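# Hold headset by headband aloft, right gripper holding cable

## Task

With the left gripper commanded fully closed (opening -1), pinch the headset by its headband and keep it steady. The cat ears count as headband; the thin side arms that run down to the ear cups do not. The left fingers may touch nothing but the headband. The headset's lowest point must sit roughly a hand's length or more above the table, and no part of it may stick out past the table edge. Only the cable and the robot's arms may touch the headset; the right arm is allowed to. The cable's plug counts as a separate object, not as cable. The right gripper must hold the cable firmly, well inside the finger pads rather than at their tips or edges, at a point lower than where the cable exits the ear cup. Between the ear cup and that grip, the cable must be well off the table and touch only itself, the headset and the arms. If the right arm were removed, the headset must drop no more than slightly. The cable's loose end must not be left dangling below the table top. If that end ever drops well below the table top or goes well beyond the table edge, held or not, the task has failed. Apart from the requested holds, nothing may rely on the robot to stay in place. Declare completion only once all of this is true and stays true.

## Robot and tools

Robot: two 6-joint arms, left_arm and right_arm, each with a parallel two-finger gripper. Bases in the scene frame: left_arm at (+0.037, +0.300, 0) m, quat_wxyz (+0.997, 0, 0, +0.074); right_arm at (-0.028, -0.236, 0) m, quat_wxyz (+0.999, 0, 0, -0.051). Scene frame: origin on the table top between the arms, +z up, +x out over the table, left_arm on the +y side. The arm names do not match left and right in any image.

Gripper frame: the fingers point along the gripper's +z axis and close along its y axis. end_effector_position is the pinch point between the pads, about 1 cm behind the fingertips. A wrist camera mount sits on each gripper and can collide with things. Joint ranges in rad, from base to wrist: waist -2.618 to 3.054, shoulder 0.000 to 3.142, elbow 0.000 to 3.142, wrist pitch -1.571 to 1.571, wrist yaw -1.571 to 1.571, wrist roll -2.094 to 2.094.

A row is 16 numbers, always covering both arms in one flat list: x, y, z, qw, qx, qy, qz, opening for left_arm, then the same eight for right_arm. x, y, z is an absolute target for end_effector_position in metres, in the scene frame. qw, qx, qy, qz is an absolute target orientation, w first. Opening runs from -1 (closed) to +1 (fully open, 0.094 m). To hold an object, command an opening about 0.03 below its grip_measured; a smaller gap gives a lighter grip. Pads press up to about 50 to 62 N, less on parts thinner than about 2 mm.

execute_actions(actions): a list of actions. Each action is a table of up to 15 rows, one row per control step (1/30 s). If a table has fewer rows, its last row is repeated to fill 15 steps. An empty list returns only the state and images. An action is refused for both arms if any target lies more than 0.6 m from that gripper's current position along any of the gripper's own axes. If the first action fails that check, or any action is malformed, nothing runs.

move(target, speed, blocking): target is one 16-number row of absolute poses. Both grippers travel in straight lines and arrive together, taking 0.5 to 10 s; a longer path is cut off at 10 s. Each opening is sent at the start. speed is in m/s, 0.002 to 0.5, default 0.25; turning is capped at twice that value in rad/s. The move does not avoid obstacles or the other arm. The gripper can lag or overshoot the speed, especially near full reach. Faster contact hits harder, and a target set deeper past the contact presses harder. With blocking=false the call returns after 0.5 s while the arm keeps going. Call wait or stop before sending new rows or moves. The "move:" line reports how it ended: done, off_target, moving, held or fault. It lists limits such as paced (the target was clipped) or held (a check blocked steps, and the arm may then jump faster). It also gives each gripper's distance to its target.

wait(seconds): 0 to 10. The scene runs while each arm holds its last command; the call returns early if a running move finishes. stop(): brakes a running move; the fingers keep moving. zoom_image(camera, region): camera is cam_high, cam_low, cam_left_wrist or cam_right_wrist; region is [x0, y0, x1, y1] in image pixels, at most 504x504. read_manual(section): licence texts only. finished_scene(scene): pass the current scene number to end it and declare the task done. This cannot be undone.

Controller behaviour: at each step, the commanded pose is clipped to within 70 mm and 16 degrees of the measured pose. Damped IK then favours position over orientation. A distant target can take several actions. After an action the arm stops at its last clipped pose, so keep sending the remainder. Joint friction can leave the gripper up to about 31 mm short, and very small commands may do nothing. To keep an arm still, resend its entire last reported pose and its intended opening on every call. To keep an orientation, reuse the same quaternion rather than the drifted reported one.

Results: the state line gives each gripper's position and quat_wxyz in the scene frame. These can be off at long reach. grip_measured is the finger opening on the command scale, with a fixed error of up to about 1 mm. The last value in Joint positions is the opening in metres. "Hand target" shows where the controller is currently driving the gripper. "pose unreachable" means the clearance check changed or blocked that arm's command. HELD marks control steps where an arm was held back. FAULT lines report stops. MOTOR HOT appears from 75 °C. At 90 °C the arm stops for 10 s, and at 100 °C it goes limp and falls, so do not hold loads longer than needed. Images come in this order: cam_high, cam_low (504x504), then cam_left_wrist and cam_right_wrist (616x616, fisheye). Calibration lines give K and T_world_to_cam for projecting points.

Avoid: arms colliding or pressing on each other; knocking or dropping anything off the table; letting the cable end fall below the table top or beyond its edge; slams and hard pushes. Random tugs on held parts can happen. The simulation keeps running while you reason.

Each tool is called after "Emit:" in YAML: its name, and indented under it one key for each argument.

## Session

Emit:
execute_actions:
  actions: []

Scene clock: 0.00 s.
left_arm: end_effector_position=(+0.2312, +0.0938, +0.1038) grip_measured=+1.000 end_effector_quat_wxyz=(-0.067, +0.332, +0.923, -0.185) | right_arm: end_effector_position=(+0.2209, -0.7295, +0.3524) grip_measured=+1.000 end_effector_quat_wxyz=(+0.101, -0.207, +0.825, -0.516)
Joint positions: left_arm=[-0.728  1.636  1.233 -1.214  0.394  0.119  0.094] | right_arm=[-0.992  1.88   2.036 -0.621  0.034 -1.606  0.094]
Joint velocities: left_arm=[ 0.017  0.017 -0.012  0.007 -0.037 -0.095  0.   ] | right_arm=[-0.007 -0.012  0.007 -0.022  0.037 -0.022  0.   ]
Motor temperatures (°C, as the motors report them): left_arm=[18 21 23 22 21 21] | right_arm=[22 23 19 19 21 20]
Hand target (left_arm): +0.231, +0.094, +0.104; -0.067, +0.332, +0.923, -0.185
Hand target (right_arm): +0.221, -0.729, +0.352; +0.101, -0.207, +0.825, -0.516

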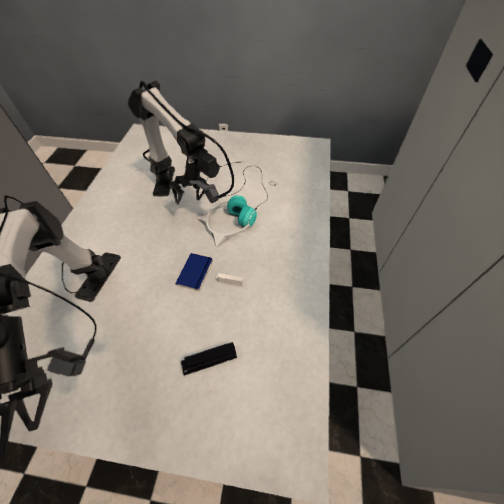

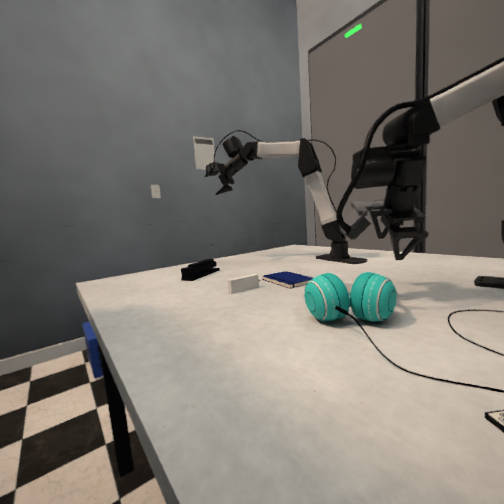

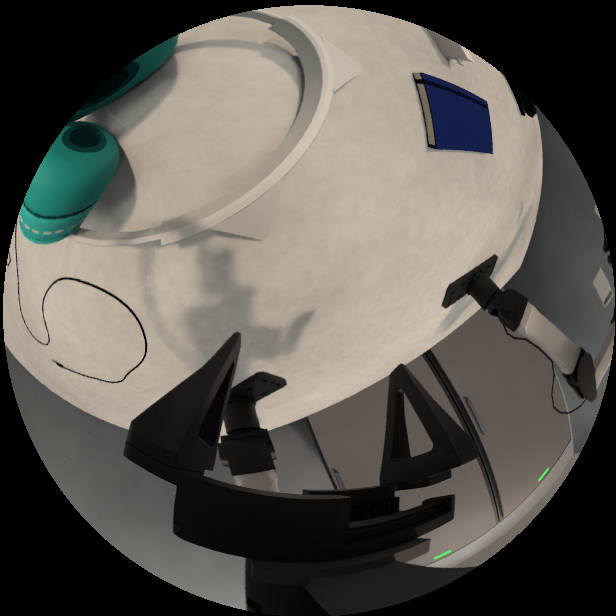

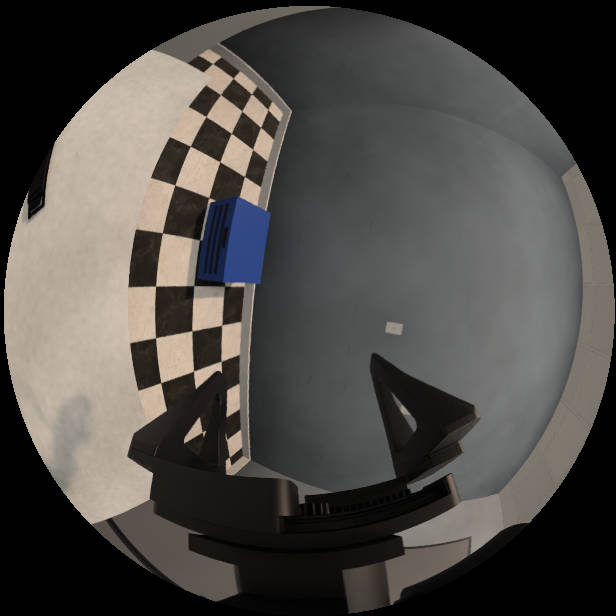

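Emit:
zoom_image:
  camera: "cam_high"
  region: [150, 130, 330, 310]

Region (150, 130, 330, 310) of cam_high's 504x504 image, scaled by 2.800, with more detail than that image has.

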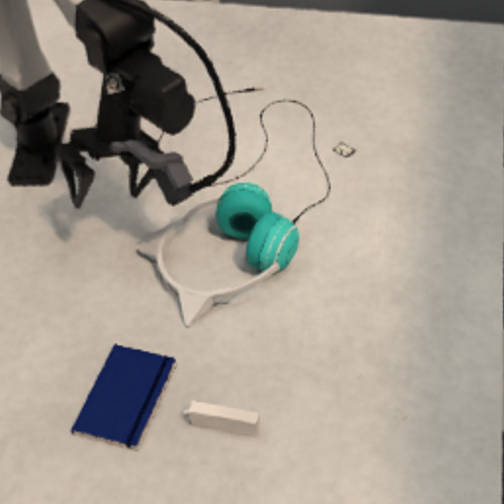

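Emit:
move:
  target: [0.33, 0.0, 0.13, 0, 0.391, 0.921, 0, 1, 0.2209, -0.7295, 0.3524, 0.101, -0.207, 0.825, -0.516, 1]

Scene clock: 34.23 s.
left_arm: end_effector_position=(+0.3316, -0.0001, +0.1308) grip_measured=+1.000 end_effector_quat_wxyz=(+0.004, +0.393, +0.920, -0.006) | right_arm: end_effector_position=(+0.2206, -0.7291, +0.3514) grip_measured=+1.000 end_effector_quat_wxyz=(+0.101, -0.207, +0.826, -0.514)
Joint positions: left_arm=[-0.939  2.174  2.117 -1.503  0.008  0.015  0.094] | right_arm=[-0.992  1.88   2.036 -0.625  0.034 -1.606  0.094]
Joint velocities: left_arm=[ 0.007 -0.012 -0.002 -0.022  0.022 -0.037  0.   ] | right_arm=[ 0.007 -0.007  0.017  0.022 -0.066 -0.022  0.   ]
Motor temperatures (°C, as the motors report them): left_arm=[18 25 26 22 22 21] | right_arm=[22 30 23 24 21 20]
Hand target (left_arm): +0.332, -0.000, +0.129; -0.000, +0.391, +0.920, +0.003
Hand target (right_arm): +0.221, -0.729, +0.352; +0.101, -0.207, +0.825, -0.516
Off the commanded pose (left_arm): 0.002 m, 1 deg.
Off the commanded pose (right_arm): 0.001 m, 0 deg.
move: done
camera_calibration (this result's frames):
cam_left_wrist: T_world_to_cam=[[-0.532212, -0.845781, -0.0374797, 0.193641], [-0.648951, 0.379125, 0.659641, 0.159727], [-0.543702, 0.375391, -0.750646, 0.384185], [0, 0, 0, 1]] pos_world=[0.415595, -0.0409983, 0.190282]
cam_right_wrist: T_world_to_cam=[[0.118328, -0.373089, 0.920219, -0.629463], [-0.980999, 0.0995683, 0.166512, 0.268905], [-0.153749, -0.922437, -0.354218, -0.388393], [0, 0, 0, 1]] pos_world=[0.278564, -0.619889, 0.396892]

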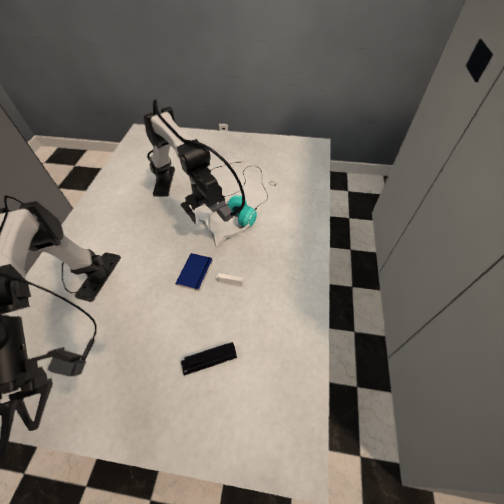

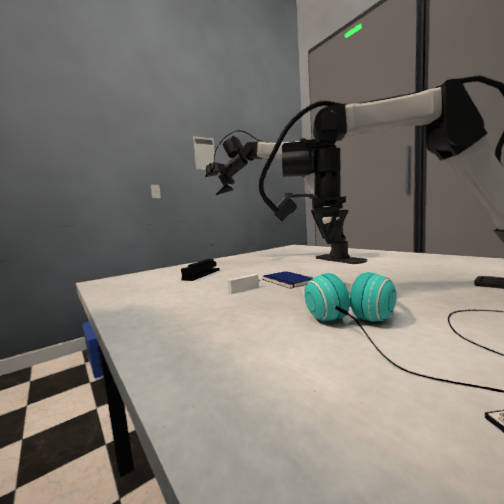

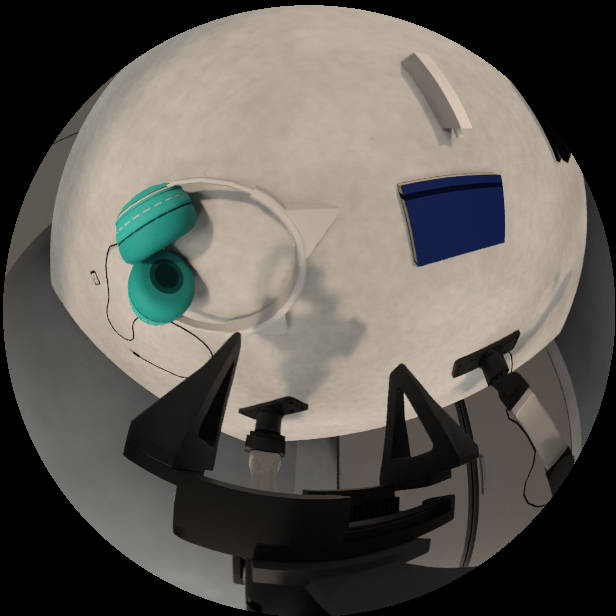

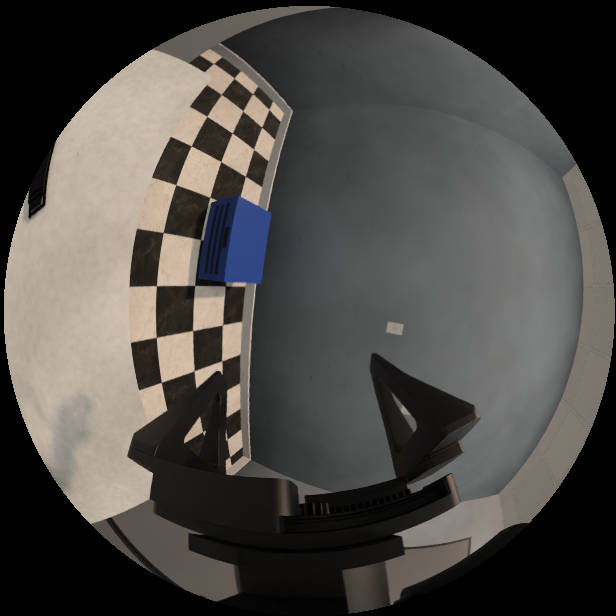

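Emit:
move:
  target: [0.334, 0.024, 0.06, 0, 0.391, 0.921, 0, 0.3, 0.2209, -0.7295, 0.3524, 0.101, -0.207, 0.825, -0.516, 1]
  speed: 0.15

Scene clock: 55.17 s.
left_arm: end_effector_position=(+0.3311, +0.0215, +0.0614) grip_measured=+0.302 end_effector_quat_wxyz=(-0.005, +0.390, +0.921, -0.002) | right_arm: end_effector_position=(+0.2206, -0.7289, +0.3512) grip_measured=+1.000 end_effector_quat_wxyz=(+0.100, -0.207, +0.827, -0.514)
Joint positions: left_arm=[-0.903  2.116  1.749 -1.212  0.007  0.045  0.061] | right_arm=[-0.992  1.88   2.036 -0.626  0.034 -1.606  0.094]
Joint velocities: left_arm=[-0.012 -0.012 -0.012 -0.051  0.007  0.037 -0.001] | right_arm=[-0.012 -0.012  0.002 -0.022  0.037  0.037  0.   ]
Motor temperatures (°C, as the motors report them): left_arm=[18 29 29 22 22 21] | right_arm=[22 32 24 26 21 20]
Hand target (left_arm): +0.333, +0.025, +0.060; -0.001, +0.391, +0.921, -0.000
Hand target (right_arm): +0.221, -0.730, +0.352; +0.101, -0.207, +0.825, -0.516
Off the commanded pose (left_arm): 0.004 m, 1 deg.
Off the commanded pose (right_arm): 0.001 m, 0 deg.
move: done
camera_calibration (this result's frames):
cam_left_wrist: T_world_to_cam=[[-0.527568, -0.848456, -0.0423506, 0.207839], [-0.642425, 0.365847, 0.673384, 0.194347], [-0.555843, 0.382463, -0.738079, 0.326765], [0, 0, 0, 1]] pos_world=[0.416132, -0.0197345, 0.11911]
cam_right_wrist: T_world_to_cam=[[0.118811, -0.374024, 0.919777, -0.629816], [-0.980912, 0.0993987, 0.167128, 0.268519], [-0.153935, -0.922077, -0.355075, -0.387782], [0, 0, 0, 1]] pos_world=[0.278529, -0.619822, 0.396721]

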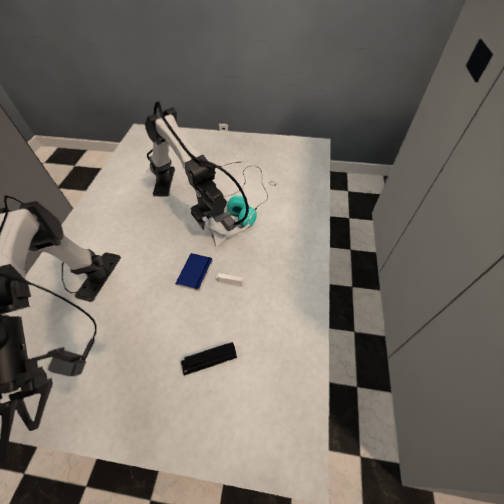

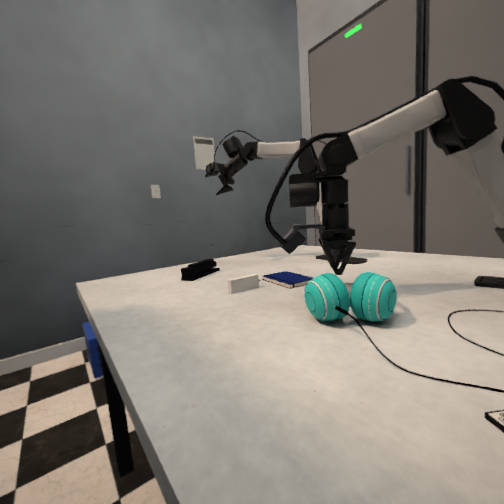

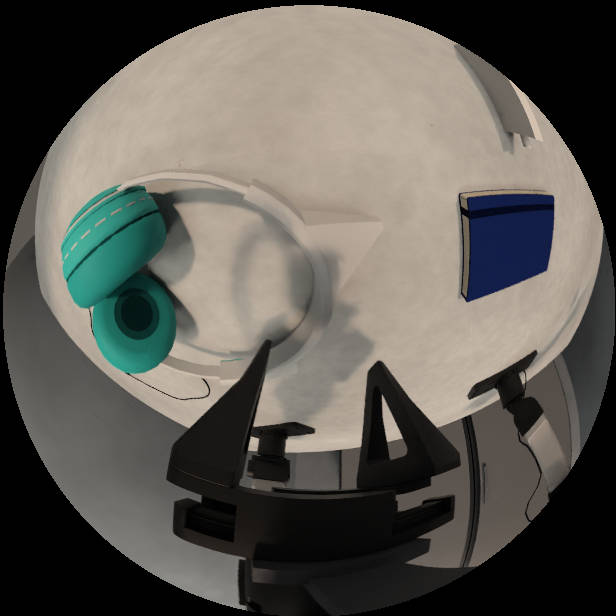

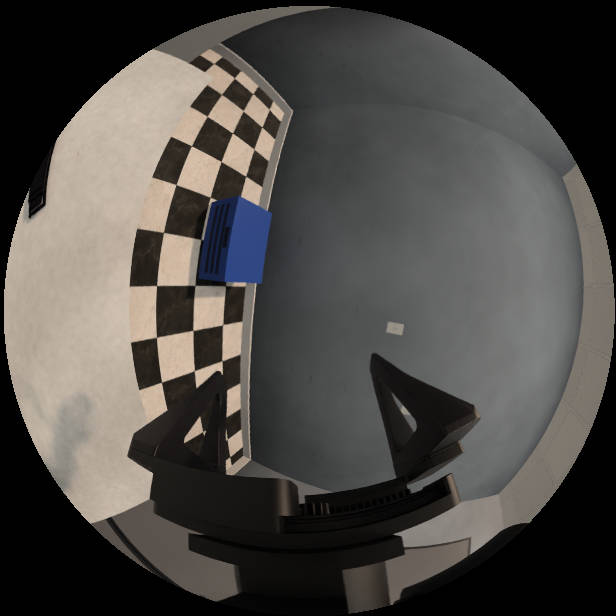

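Emit:
zoom_image:
  camera: "cam_left_wrist"
  region: [180, 180, 480, 480]

Region (180, 180, 480, 480) of cam_left_wrist's 616x616 image, scaled by 1.680, with more detail than that image has.

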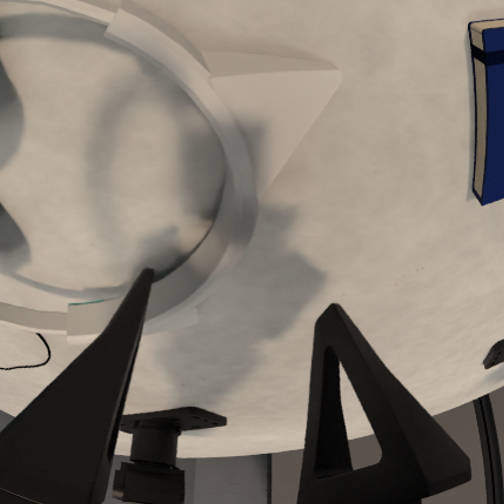

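Emit:
move:
  target: [0.338, 0.028, 0.022, 0, 0.391, 0.921, 0, 0.3, 0.2209, -0.7295, 0.3524, 0.101, -0.207, 0.825, -0.516, 1]
  speed: 0.05

Scene clock: 64.77 s.
left_arm: end_effector_position=(+0.3362, +0.0235, +0.0325) grip_measured=+0.302 end_effector_quat_wxyz=(+0.006, +0.391, +0.921, -0.006) | right_arm: end_effector_position=(+0.2205, -0.7288, +0.3509) grip_measured=+1.000 end_effector_quat_wxyz=(+0.100, -0.207, +0.827, -0.513)
Joint positions: left_arm=[-0.891  2.125  1.646 -1.078  0.007  0.059  0.061] | right_arm=[-0.992  1.88   2.036 -0.627  0.034 -1.606  0.094]
Joint velocities: left_arm=[-0.002 -0.002  0.007  0.051  0.095 -0.022 -0.001] | right_arm=[-0.002  0.002 -0.007 -0.007  0.007  0.037  0.   ]
Motor temperatures (°C, as the motors report them): left_arm=[18 31 28 23 22 21] | right_arm=[22 33 25 26 21 20]
Hand target (left_arm): +0.337, +0.029, +0.022; -0.001, +0.391, +0.921, -0.000
Hand target (right_arm): +0.221, -0.730, +0.352; +0.101, -0.207, +0.825, -0.516
Off the commanded pose (left_arm): 0.012 m, 1 deg.
Off the commanded pose (right_arm): 0.002 m, 0 deg.
move: off_target (left_arm)
camera_calibration (this result's frames):
cam_left_wrist: T_world_to_cam=[[-0.528186, -0.848278, -0.0379867, 0.21108], [-0.653065, 0.37723, 0.656661, 0.220201], [-0.542702, 0.371647, -0.753229, 0.303893], [0, 0, 0, 1]] pos_world=[0.420219, -0.016953, 0.0923219]
cam_right_wrist: T_world_to_cam=[[0.119294, -0.374959, 0.919334, -0.630168], [-0.980824, 0.0992284, 0.167744, 0.268132], [-0.154121, -0.921715, -0.355932, -0.387171], [0, 0, 0, 1]] pos_world=[0.278495, -0.619755, 0.396551]

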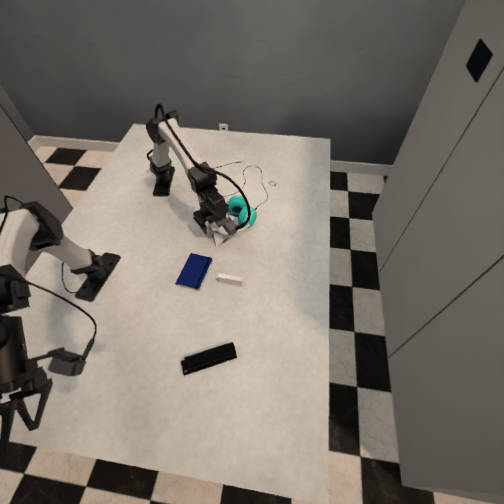

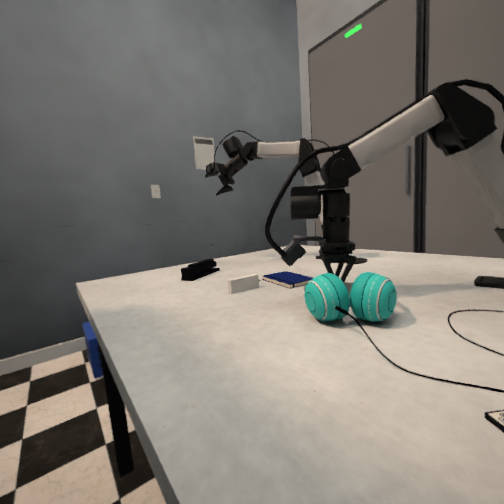

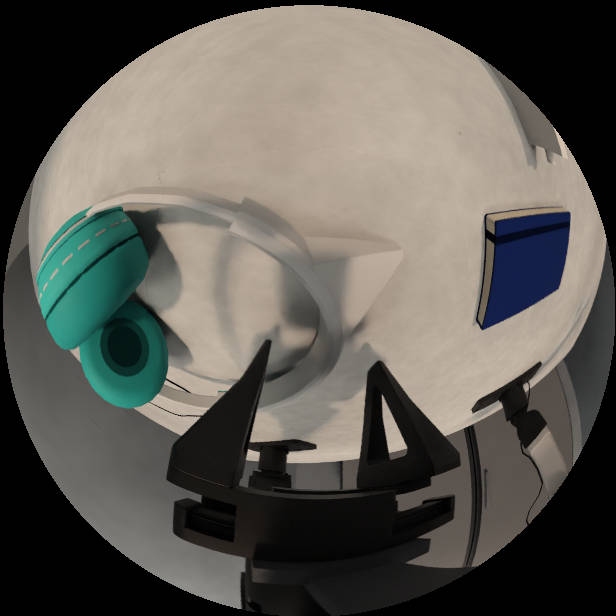

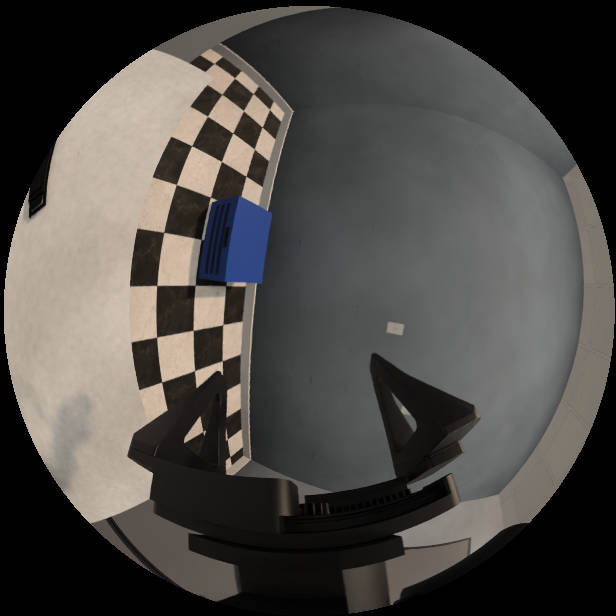

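Emit:
move:
  target: [0.338, 0.028, 0.012, 0, 0.391, 0.921, 0, 0.3, 0.2209, -0.7295, 0.3524, 0.101, -0.207, 0.825, -0.516, 1]
  speed: 0.03

Scene clock: 69.23 s.
left_arm: end_effector_position=(+0.3367, +0.0230, +0.0222) grip_measured=+0.302 end_effector_quat_wxyz=(+0.005, +0.391, +0.920, -0.006) | right_arm: end_effector_position=(+0.2205, -0.7287, +0.3507) grip_measured=+1.000 end_effector_quat_wxyz=(+0.100, -0.207, +0.827, -0.513)
Joint positions: left_arm=[-0.891  2.138  1.624 -1.043  0.007  0.06   0.061] | right_arm=[-0.992  1.88   2.036 -0.628  0.034 -1.606  0.094]
Joint velocities: left_arm=[ 0.022 -0.007 -0.007  0.022  0.022 -0.11  -0.   ] | right_arm=[-0.002  0.002 -0.007 -0.022 -0.022  0.037  0.   ]
Motor temperatures (°C, as the motors report them): left_arm=[18 32 28 23 22 21] | right_arm=[22 33 25 26 21 20]
Hand target (left_arm): +0.338, +0.028, +0.012; -0.000, +0.391, +0.920, -0.000
Hand target (right_arm): +0.221, -0.729, +0.352; +0.101, -0.207, +0.825, -0.516
Off the commanded pose (left_arm): 0.011 m, 1 deg.
Off the commanded pose (right_arm): 0.002 m, 0 deg.
move: off_target (left_arm)
camera_calibration (this result's frames):
cam_left_wrist: T_world_to_cam=[[-0.52852, -0.848067, -0.0380621, 0.210672], [-0.65274, 0.377308, 0.656939, 0.227373], [-0.542767, 0.37205, -0.752982, 0.296547], [0, 0, 0, 1]] pos_world=[0.420715, -0.0174561, 0.081943]
cam_right_wrist: T_world_to_cam=[[0.119777, -0.375894, 0.918889, -0.63052], [-0.980736, 0.0990575, 0.16836, 0.267746], [-0.154308, -0.921353, -0.356788, -0.386559], [0, 0, 0, 1]] pos_world=[0.27846, -0.619688, 0.396381]

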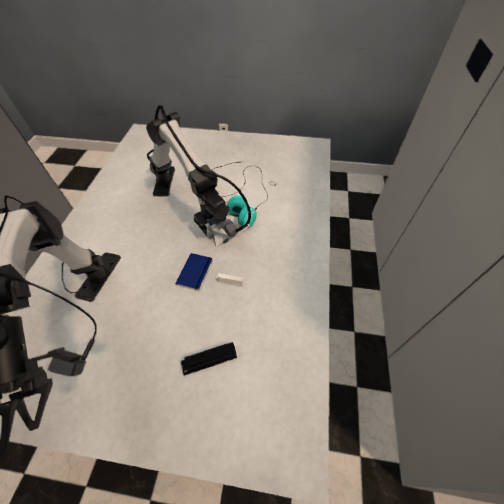

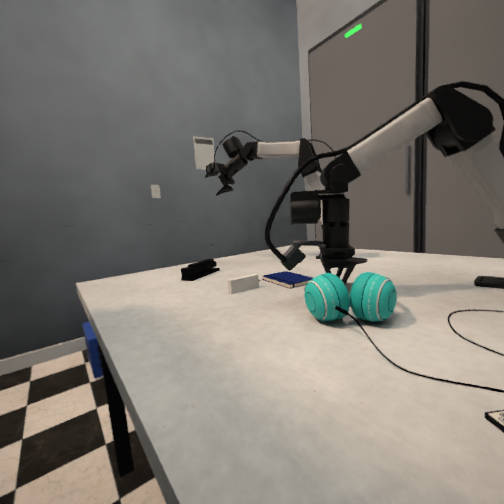

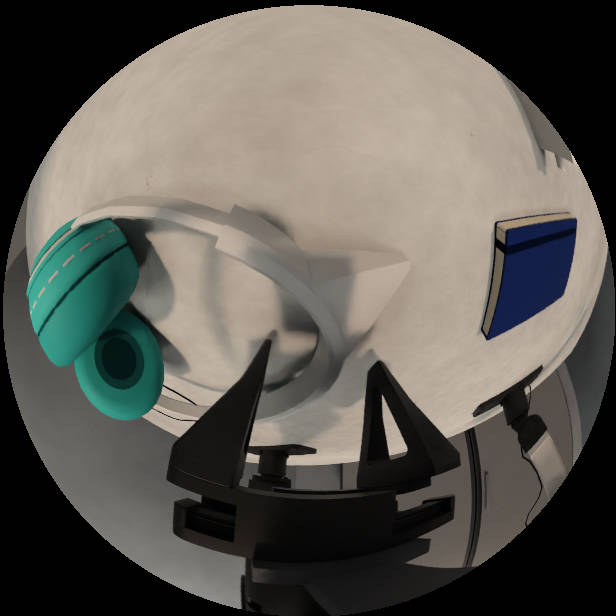

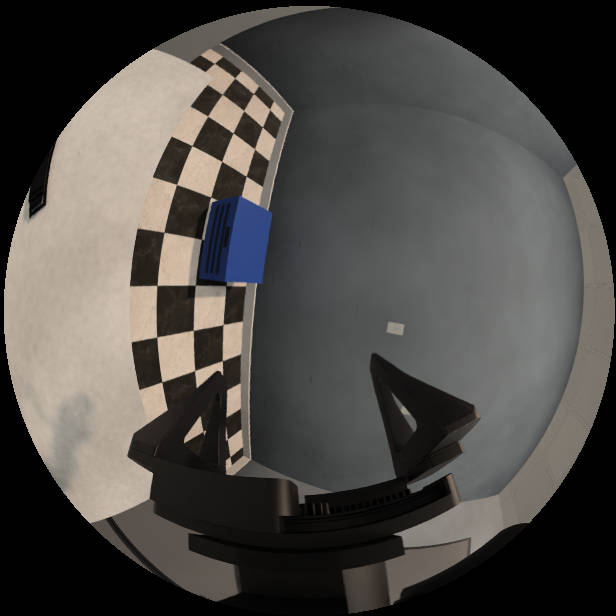

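Close the gripper.

Emit:
move:
  target: [0.337, 0.023, 0.022, 0, 0.391, 0.921, 0, -1, 0.2209, -0.7295, 0.3524, 0.101, -0.207, 0.825, -0.516, 1]
  speed: 0.03

Scene clock: 72.83 s.
left_arm: end_effector_position=(+0.3408, +0.0239, +0.0243) grip_measured=-0.817 end_effector_quat_wxyz=(+0.013, +0.390, +0.921, +0.003) | right_arm: end_effector_position=(+0.2205, -0.7287, +0.3506) grip_measured=+1.000 end_effector_quat_wxyz=(+0.100, -0.207, +0.827, -0.513)
Joint positions: left_arm=[-0.891  2.137  1.631 -1.043 -0.014  0.058  0.009] | right_arm=[-0.992  1.88   2.036 -0.629  0.034 -1.606  0.094]
Joint velocities: left_arm=[-0.002  0.017  0.012  0.007  0.007 -0.007  0.   ] | right_arm=[-0.007 -0.022 -0.017  0.022  0.022 -0.007  0.   ]
Motor temperatures (°C, as the motors report them): left_arm=[18 32 28 23 22 21] | right_arm=[22 33 25 26 21 20]
Hand target (left_arm): +0.337, +0.023, +0.022; +0.000, +0.391, +0.920, -0.000
Hand target (right_arm): +0.221, -0.730, +0.352; +0.101, -0.207, +0.825, -0.516
Off the commanded pose (left_arm): 0.004 m, 1 deg.
Off the commanded pose (right_arm): 0.002 m, 0 deg.
move: done
camera_calibration (this result's frames):
cam_left_wrist: T_world_to_cam=[[-0.526298, -0.848404, -0.0567582, 0.213347], [-0.666235, 0.369974, 0.647495, 0.23327], [-0.528338, 0.37859, -0.759953, 0.295065], [0, 0, 0, 1]] pos_world=[0.423591, -0.0170078, 0.0853041]
cam_right_wrist: T_world_to_cam=[[0.119937, -0.376206, 0.918741, -0.630637], [-0.980706, 0.0990004, 0.168565, 0.267617], [-0.154371, -0.921232, -0.357073, -0.386355], [0, 0, 0, 1]] pos_world=[0.278448, -0.619666, 0.396324]

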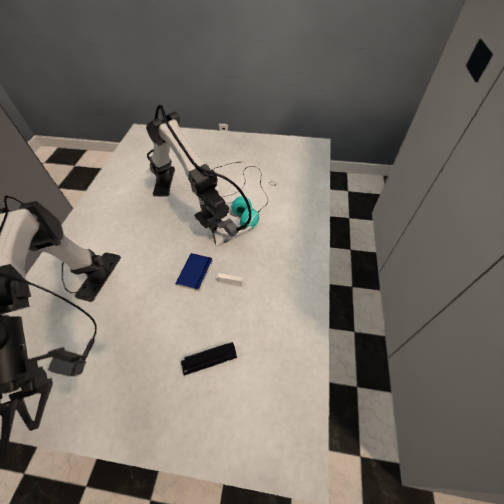

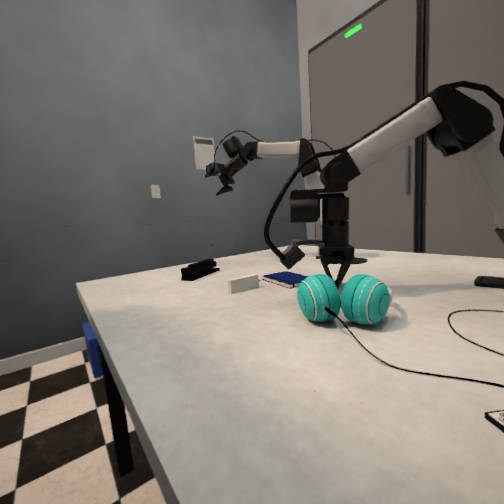

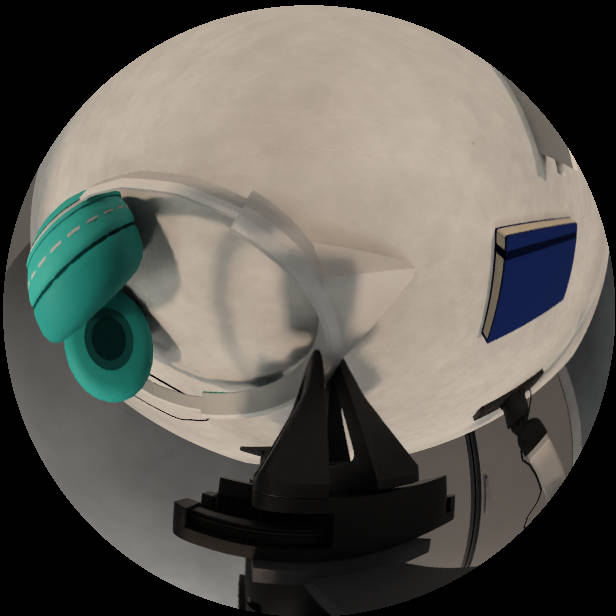

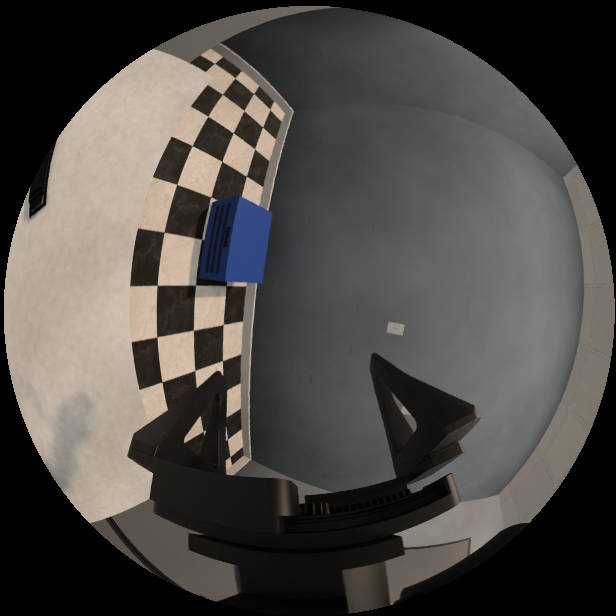

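Emit:
move:
  target: [0.337, 0.023, 0.36, 0, 0.391, 0.921, 0, -1, 0.3, -0.35, 0.25, 0.5, -0.5, -0.5, -0.5, 1]
  speed: 0.15

Scene clock: 94.40 s.
left_arm: end_effector_position=(+0.3406, +0.0119, +0.3231) grip_measured=-0.837 end_effector_quat_wxyz=(+0.235, +0.369, +0.892, -0.112) | right_arm: end_effector_position=(+0.2997, -0.3669, +0.2618) grip_measured=+1.000 end_effector_quat_wxyz=(-0.094, +0.689, +0.476, +0.539)
Joint positions: left_arm=[-0.887  1.935  2.464 -1.575  0.049  0.032  0.008] | right_arm=[-0.741  1.807  1.703 -1.578 -1.155  1.017  0.094]
Joint velocities: left_arm=[-0.017 -0.007 -0.007 -0.007 -0.007 -0.022  0.   ] | right_arm=[-0.002  0.002 -0.017  0.007 -0.037  0.007  0.   ]
Motor temperatures (°C, as the motors report them): left_arm=[18 34 31 23 22 21] | right_arm=[22 35 25 25 21 20]
Hand target (left_arm): +0.341, +0.019, +0.341; +0.262, +0.366, +0.886, -0.112
Hand target (right_arm): +0.299, -0.369, +0.255; -0.108, +0.695, +0.460, +0.542
Off the commanded pose (left_arm): 0.039 m, 30 deg.
Off the commanded pose (right_arm): 0.021 m, 52 deg.
elbow stopped short (right arm): the move would have taken joint 3 (elbow) straighter than the controller allows; a more bent joint 3 avoids this.
joint sent to its limit (left arm) — the command would take joint 4 (wrist pitch) past its lower limit, so that joint was sent only as far as its limit.
joint sent to its limit (right arm) — the command would take joint 4 (wrist pitch) past its lower limit, so that joint was sent only as far as its limit.
move: off_target (left_arm, right_arm; path cut at 10 s); limits=paced
camera_calibration (this result's frames):
cam_left_wrist: T_world_to_cam=[[-0.523468, -0.845416, 0.106083, 0.166429], [-0.816453, 0.533307, 0.22133, 0.231063], [-0.243691, 0.0292471, -0.969412, 0.501544], [0, 0, 0, 1]] pos_world=[0.397995, 0.00280549, 0.417406]
cam_right_wrist: T_world_to_cam=[[-0.799039, 0.53888, -0.26673, 0.49903], [-0.278439, 0.061556, 0.958479, -0.106506], [0.532924, 0.84013, 0.10086, 0.247828], [0, 0, 0, 1]] pos_world=[0.237015, -0.470569, 0.210195]

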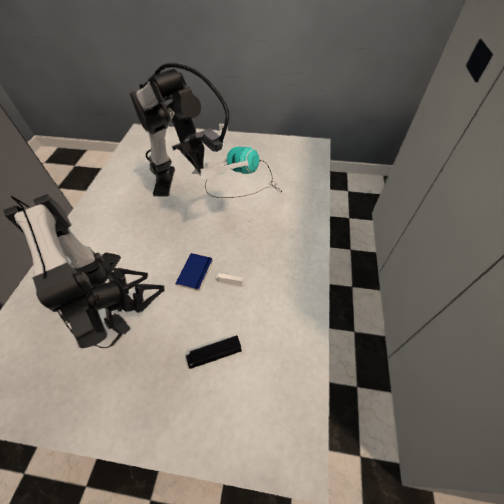

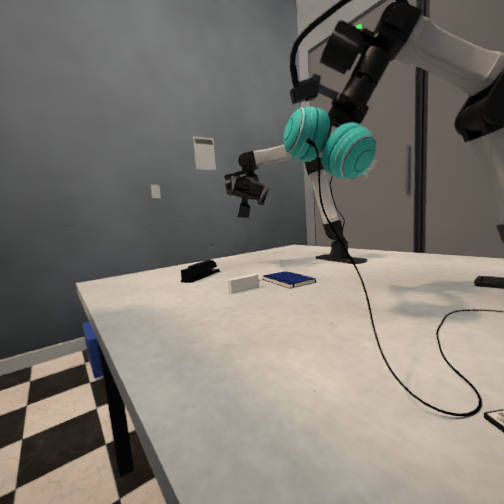

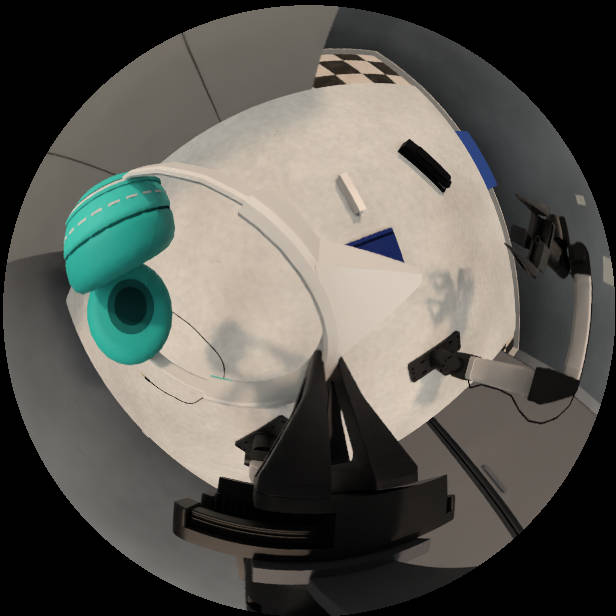

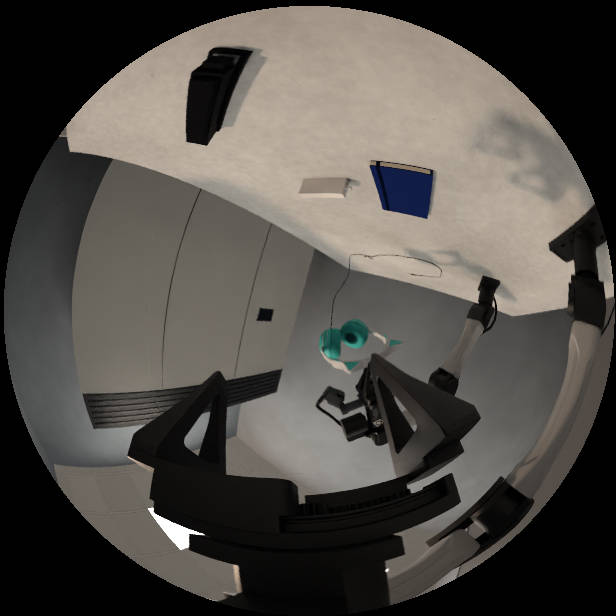

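Emit:
zoom_image:
  camera: "cam_high"
  region: [150, 100, 330, 280]

Region (150, 100, 330, 280) of cam_high's 504x504 image, scaled by 2.800, with more detail than that image has.

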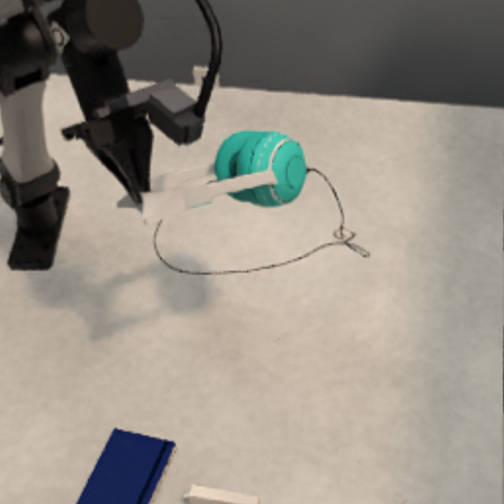

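Emit:
move:
  target: [0.3406, 0.0119, 0.3231, 0.235, 0.369, 0.892, -0.112, -1, 0.3, -0.25, 0.25, 0.707, 0.0, 0.707, 0.0, 1]
  speed: 0.4

Scene clock: 130.37 s.
left_arm: end_effector_position=(+0.3391, +0.0103, +0.3232) grip_measured=-0.837 end_effector_quat_wxyz=(+0.233, +0.366, +0.893, -0.119) | right_arm: end_effector_position=(+0.3012, -0.2512, +0.2543) grip_measured=+1.000 end_effector_quat_wxyz=(+0.708, +0.002, +0.707, +0.003)
Joint positions: left_arm=[-0.887  1.935  2.464 -1.575  0.061  0.022  0.008] | right_arm=[ 0.     0.801  0.365  0.438 -0.104  0.008  0.094]
Joint velocities: left_arm=[ 0.002 -0.007 -0.007  0.022  0.037 -0.022  0.001] | right_arm=[ 0.002 -0.002  0.012  0.022  0.007  0.095  0.   ]
Motor temperatures (°C, as the motors report them): left_arm=[18 35 32 25 22 21] | right_arm=[22 32 25 24 21 20]
Hand target (left_arm): +0.341, +0.012, +0.323; +0.235, +0.369, +0.892, -0.112
Hand target (right_arm): +0.302, -0.250, +0.249; +0.708, -0.001, +0.706, +0.001
Off the commanded pose (left_arm): 0.002 m, 1 deg.
Off the commanded pose (right_arm): 0.005 m, 0 deg.
move: done
camera_calibration (this result's frames):
cam_left_wrist: T_world_to_cam=[[-0.520301, -0.845301, 0.121465, 0.158271], [-0.815185, 0.533998, 0.22432, 0.229242], [-0.25448, 0.0176975, -0.966916, 0.504295], [0, 0, 0, 1]] pos_world=[0.397556, 0.00244679, 0.416963]
cam_right_wrist: T_world_to_cam=[[-0.0664044, -0.99161, -0.110903, -0.208847], [-0.526502, 0.129238, -0.840293, 0.443111], [0.847576, 0.00259168, -0.530667, 0.00603937], [0, 0, 0, 1]] pos_world=[0.214312, -0.264377, 0.352386]

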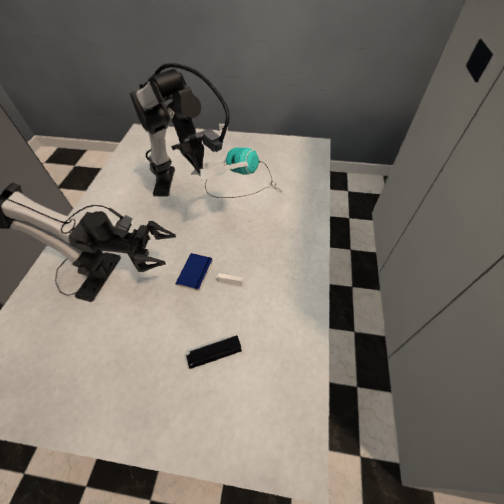

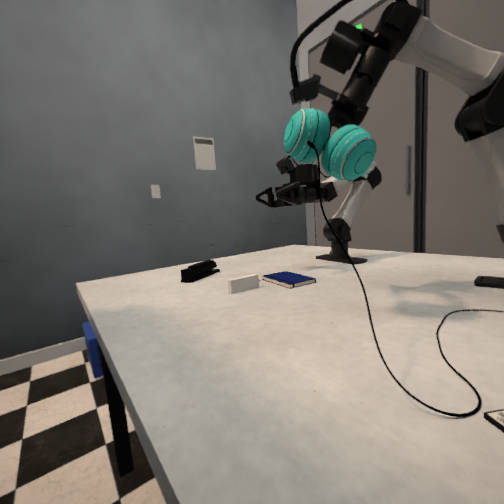

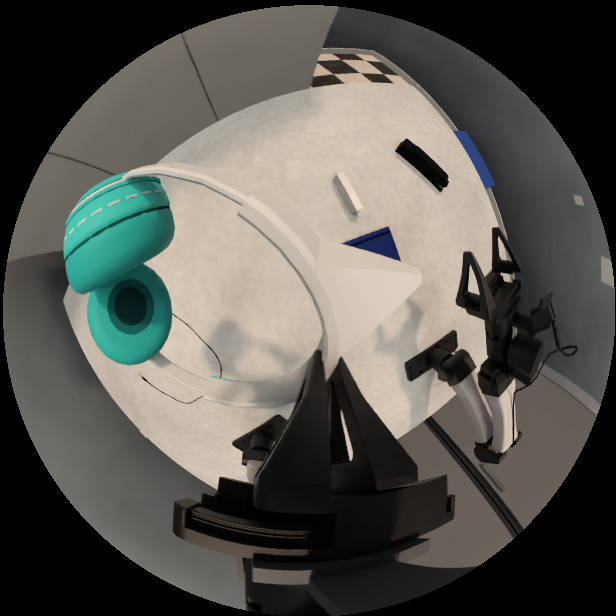

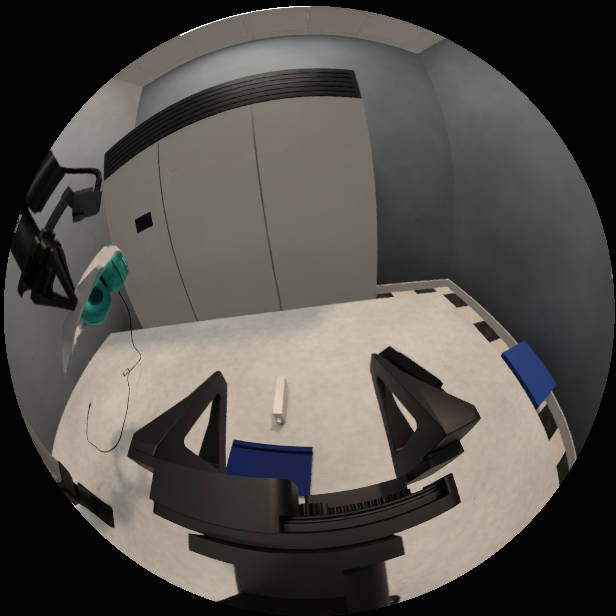

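Emit:
move:
  target: [0.33, -0.07, 0.36, 0.235, 0.369, 0.892, -0.112, -1, 0.3, -0.25, 0.25, 0.707, 0.0, 0.707, 0.0, 1]
  speed: 0.15

Scene clock: 142.70 s.
left_arm: end_effector_position=(+0.3246, -0.0711, +0.3461) grip_measured=-0.837 end_effector_quat_wxyz=(+0.290, +0.359, +0.871, -0.166) | right_arm: end_effector_position=(+0.3012, -0.2523, +0.2543) grip_measured=+1.000 end_effector_quat_wxyz=(+0.708, +0.003, +0.707, +0.001)
Joint positions: left_arm=[-1.06   2.142  2.826 -1.573 -0.002 -0.13   0.008] | right_arm=[ 0.     0.801  0.365  0.438 -0.098  0.006  0.094]
Joint velocities: left_arm=[ 0.002  0.012 -0.002  0.007 -0.037 -0.037 -0.001] | right_arm=[-0.002  0.002 -0.012 -0.007 -0.007 -0.081  0.   ]
Motor temperatures (°C, as the motors report them): left_arm=[18 34 32 26 22 21] | right_arm=[22 30 25 27 21 20]
Hand target (left_arm): +0.330, -0.070, +0.359; +0.320, +0.356, +0.863, -0.161
Hand target (right_arm): +0.300, -0.250, +0.250; +0.707, +0.000, +0.707, +0.000
Off the commanded pose (left_arm): 0.015 m, 9 deg.
Off the commanded pose (right_arm): 0.005 m, 0 deg.
elbow stopped short (left arm): the move would have taken joint 3 (elbow) straighter than the controller allows; a more bent joint 3 avoids this.
move: off_target (left_arm)
camera_calibration (this result's frames):
cam_left_wrist: T_world_to_cam=[[-0.542477, -0.817769, 0.192282, 0.0637668], [-0.820656, 0.564795, 0.0867754, 0.307352], [-0.179562, -0.110723, -0.977496, 0.494379], [0, 0, 0, 1]] pos_world=[0.375594, -0.0667048, 0.444322]
cam_right_wrist: T_world_to_cam=[[-0.0724592, -0.991395, -0.109022, -0.208488], [-0.525708, 0.130855, -0.84054, 0.443478], [0.847573, -0.00359124, -0.530666, 0.00448389], [0, 0, 0, 1]] pos_world=[0.214233, -0.264709, 0.352411]

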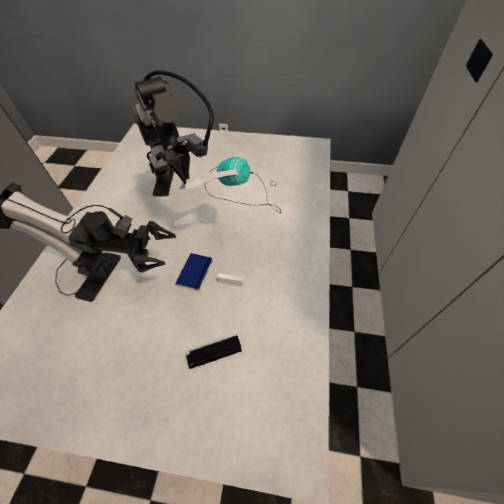

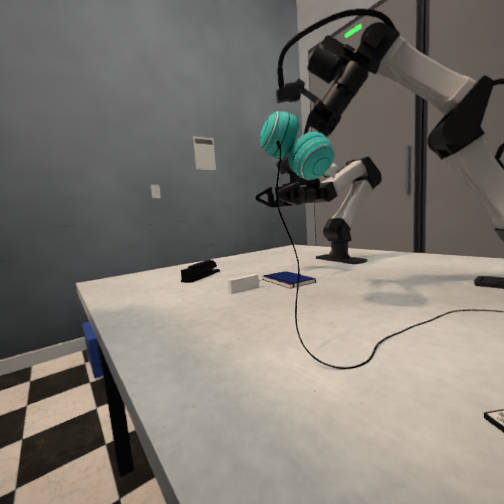

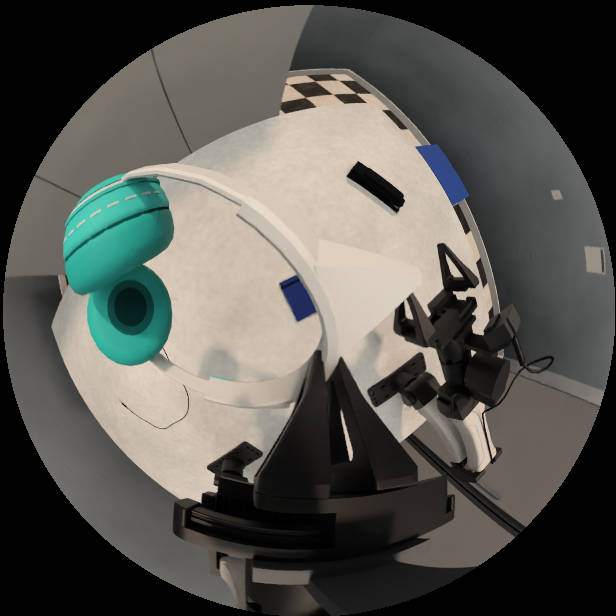

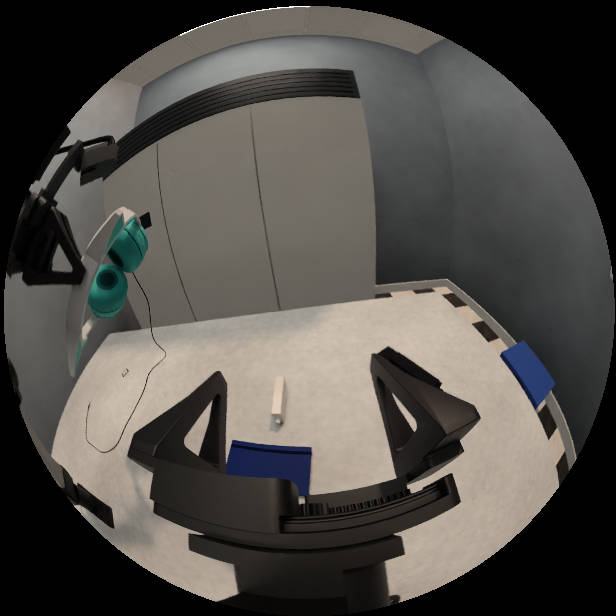

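Emit:
zoom_image:
  camera: "cam_high"
  region: [130, 130, 310, 310]

Region (130, 130, 310, 310) of cam_high's 504x504 image, scaled by 2.800, with more detail than that image has.

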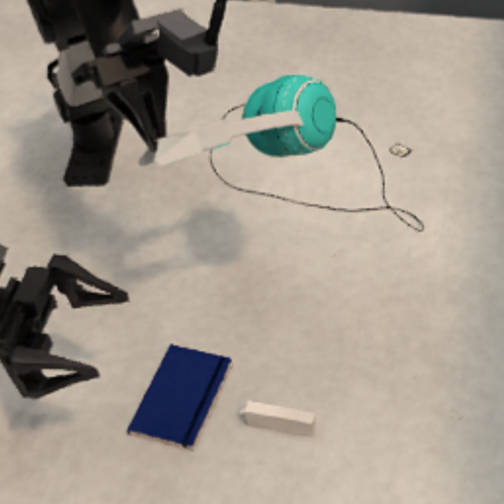

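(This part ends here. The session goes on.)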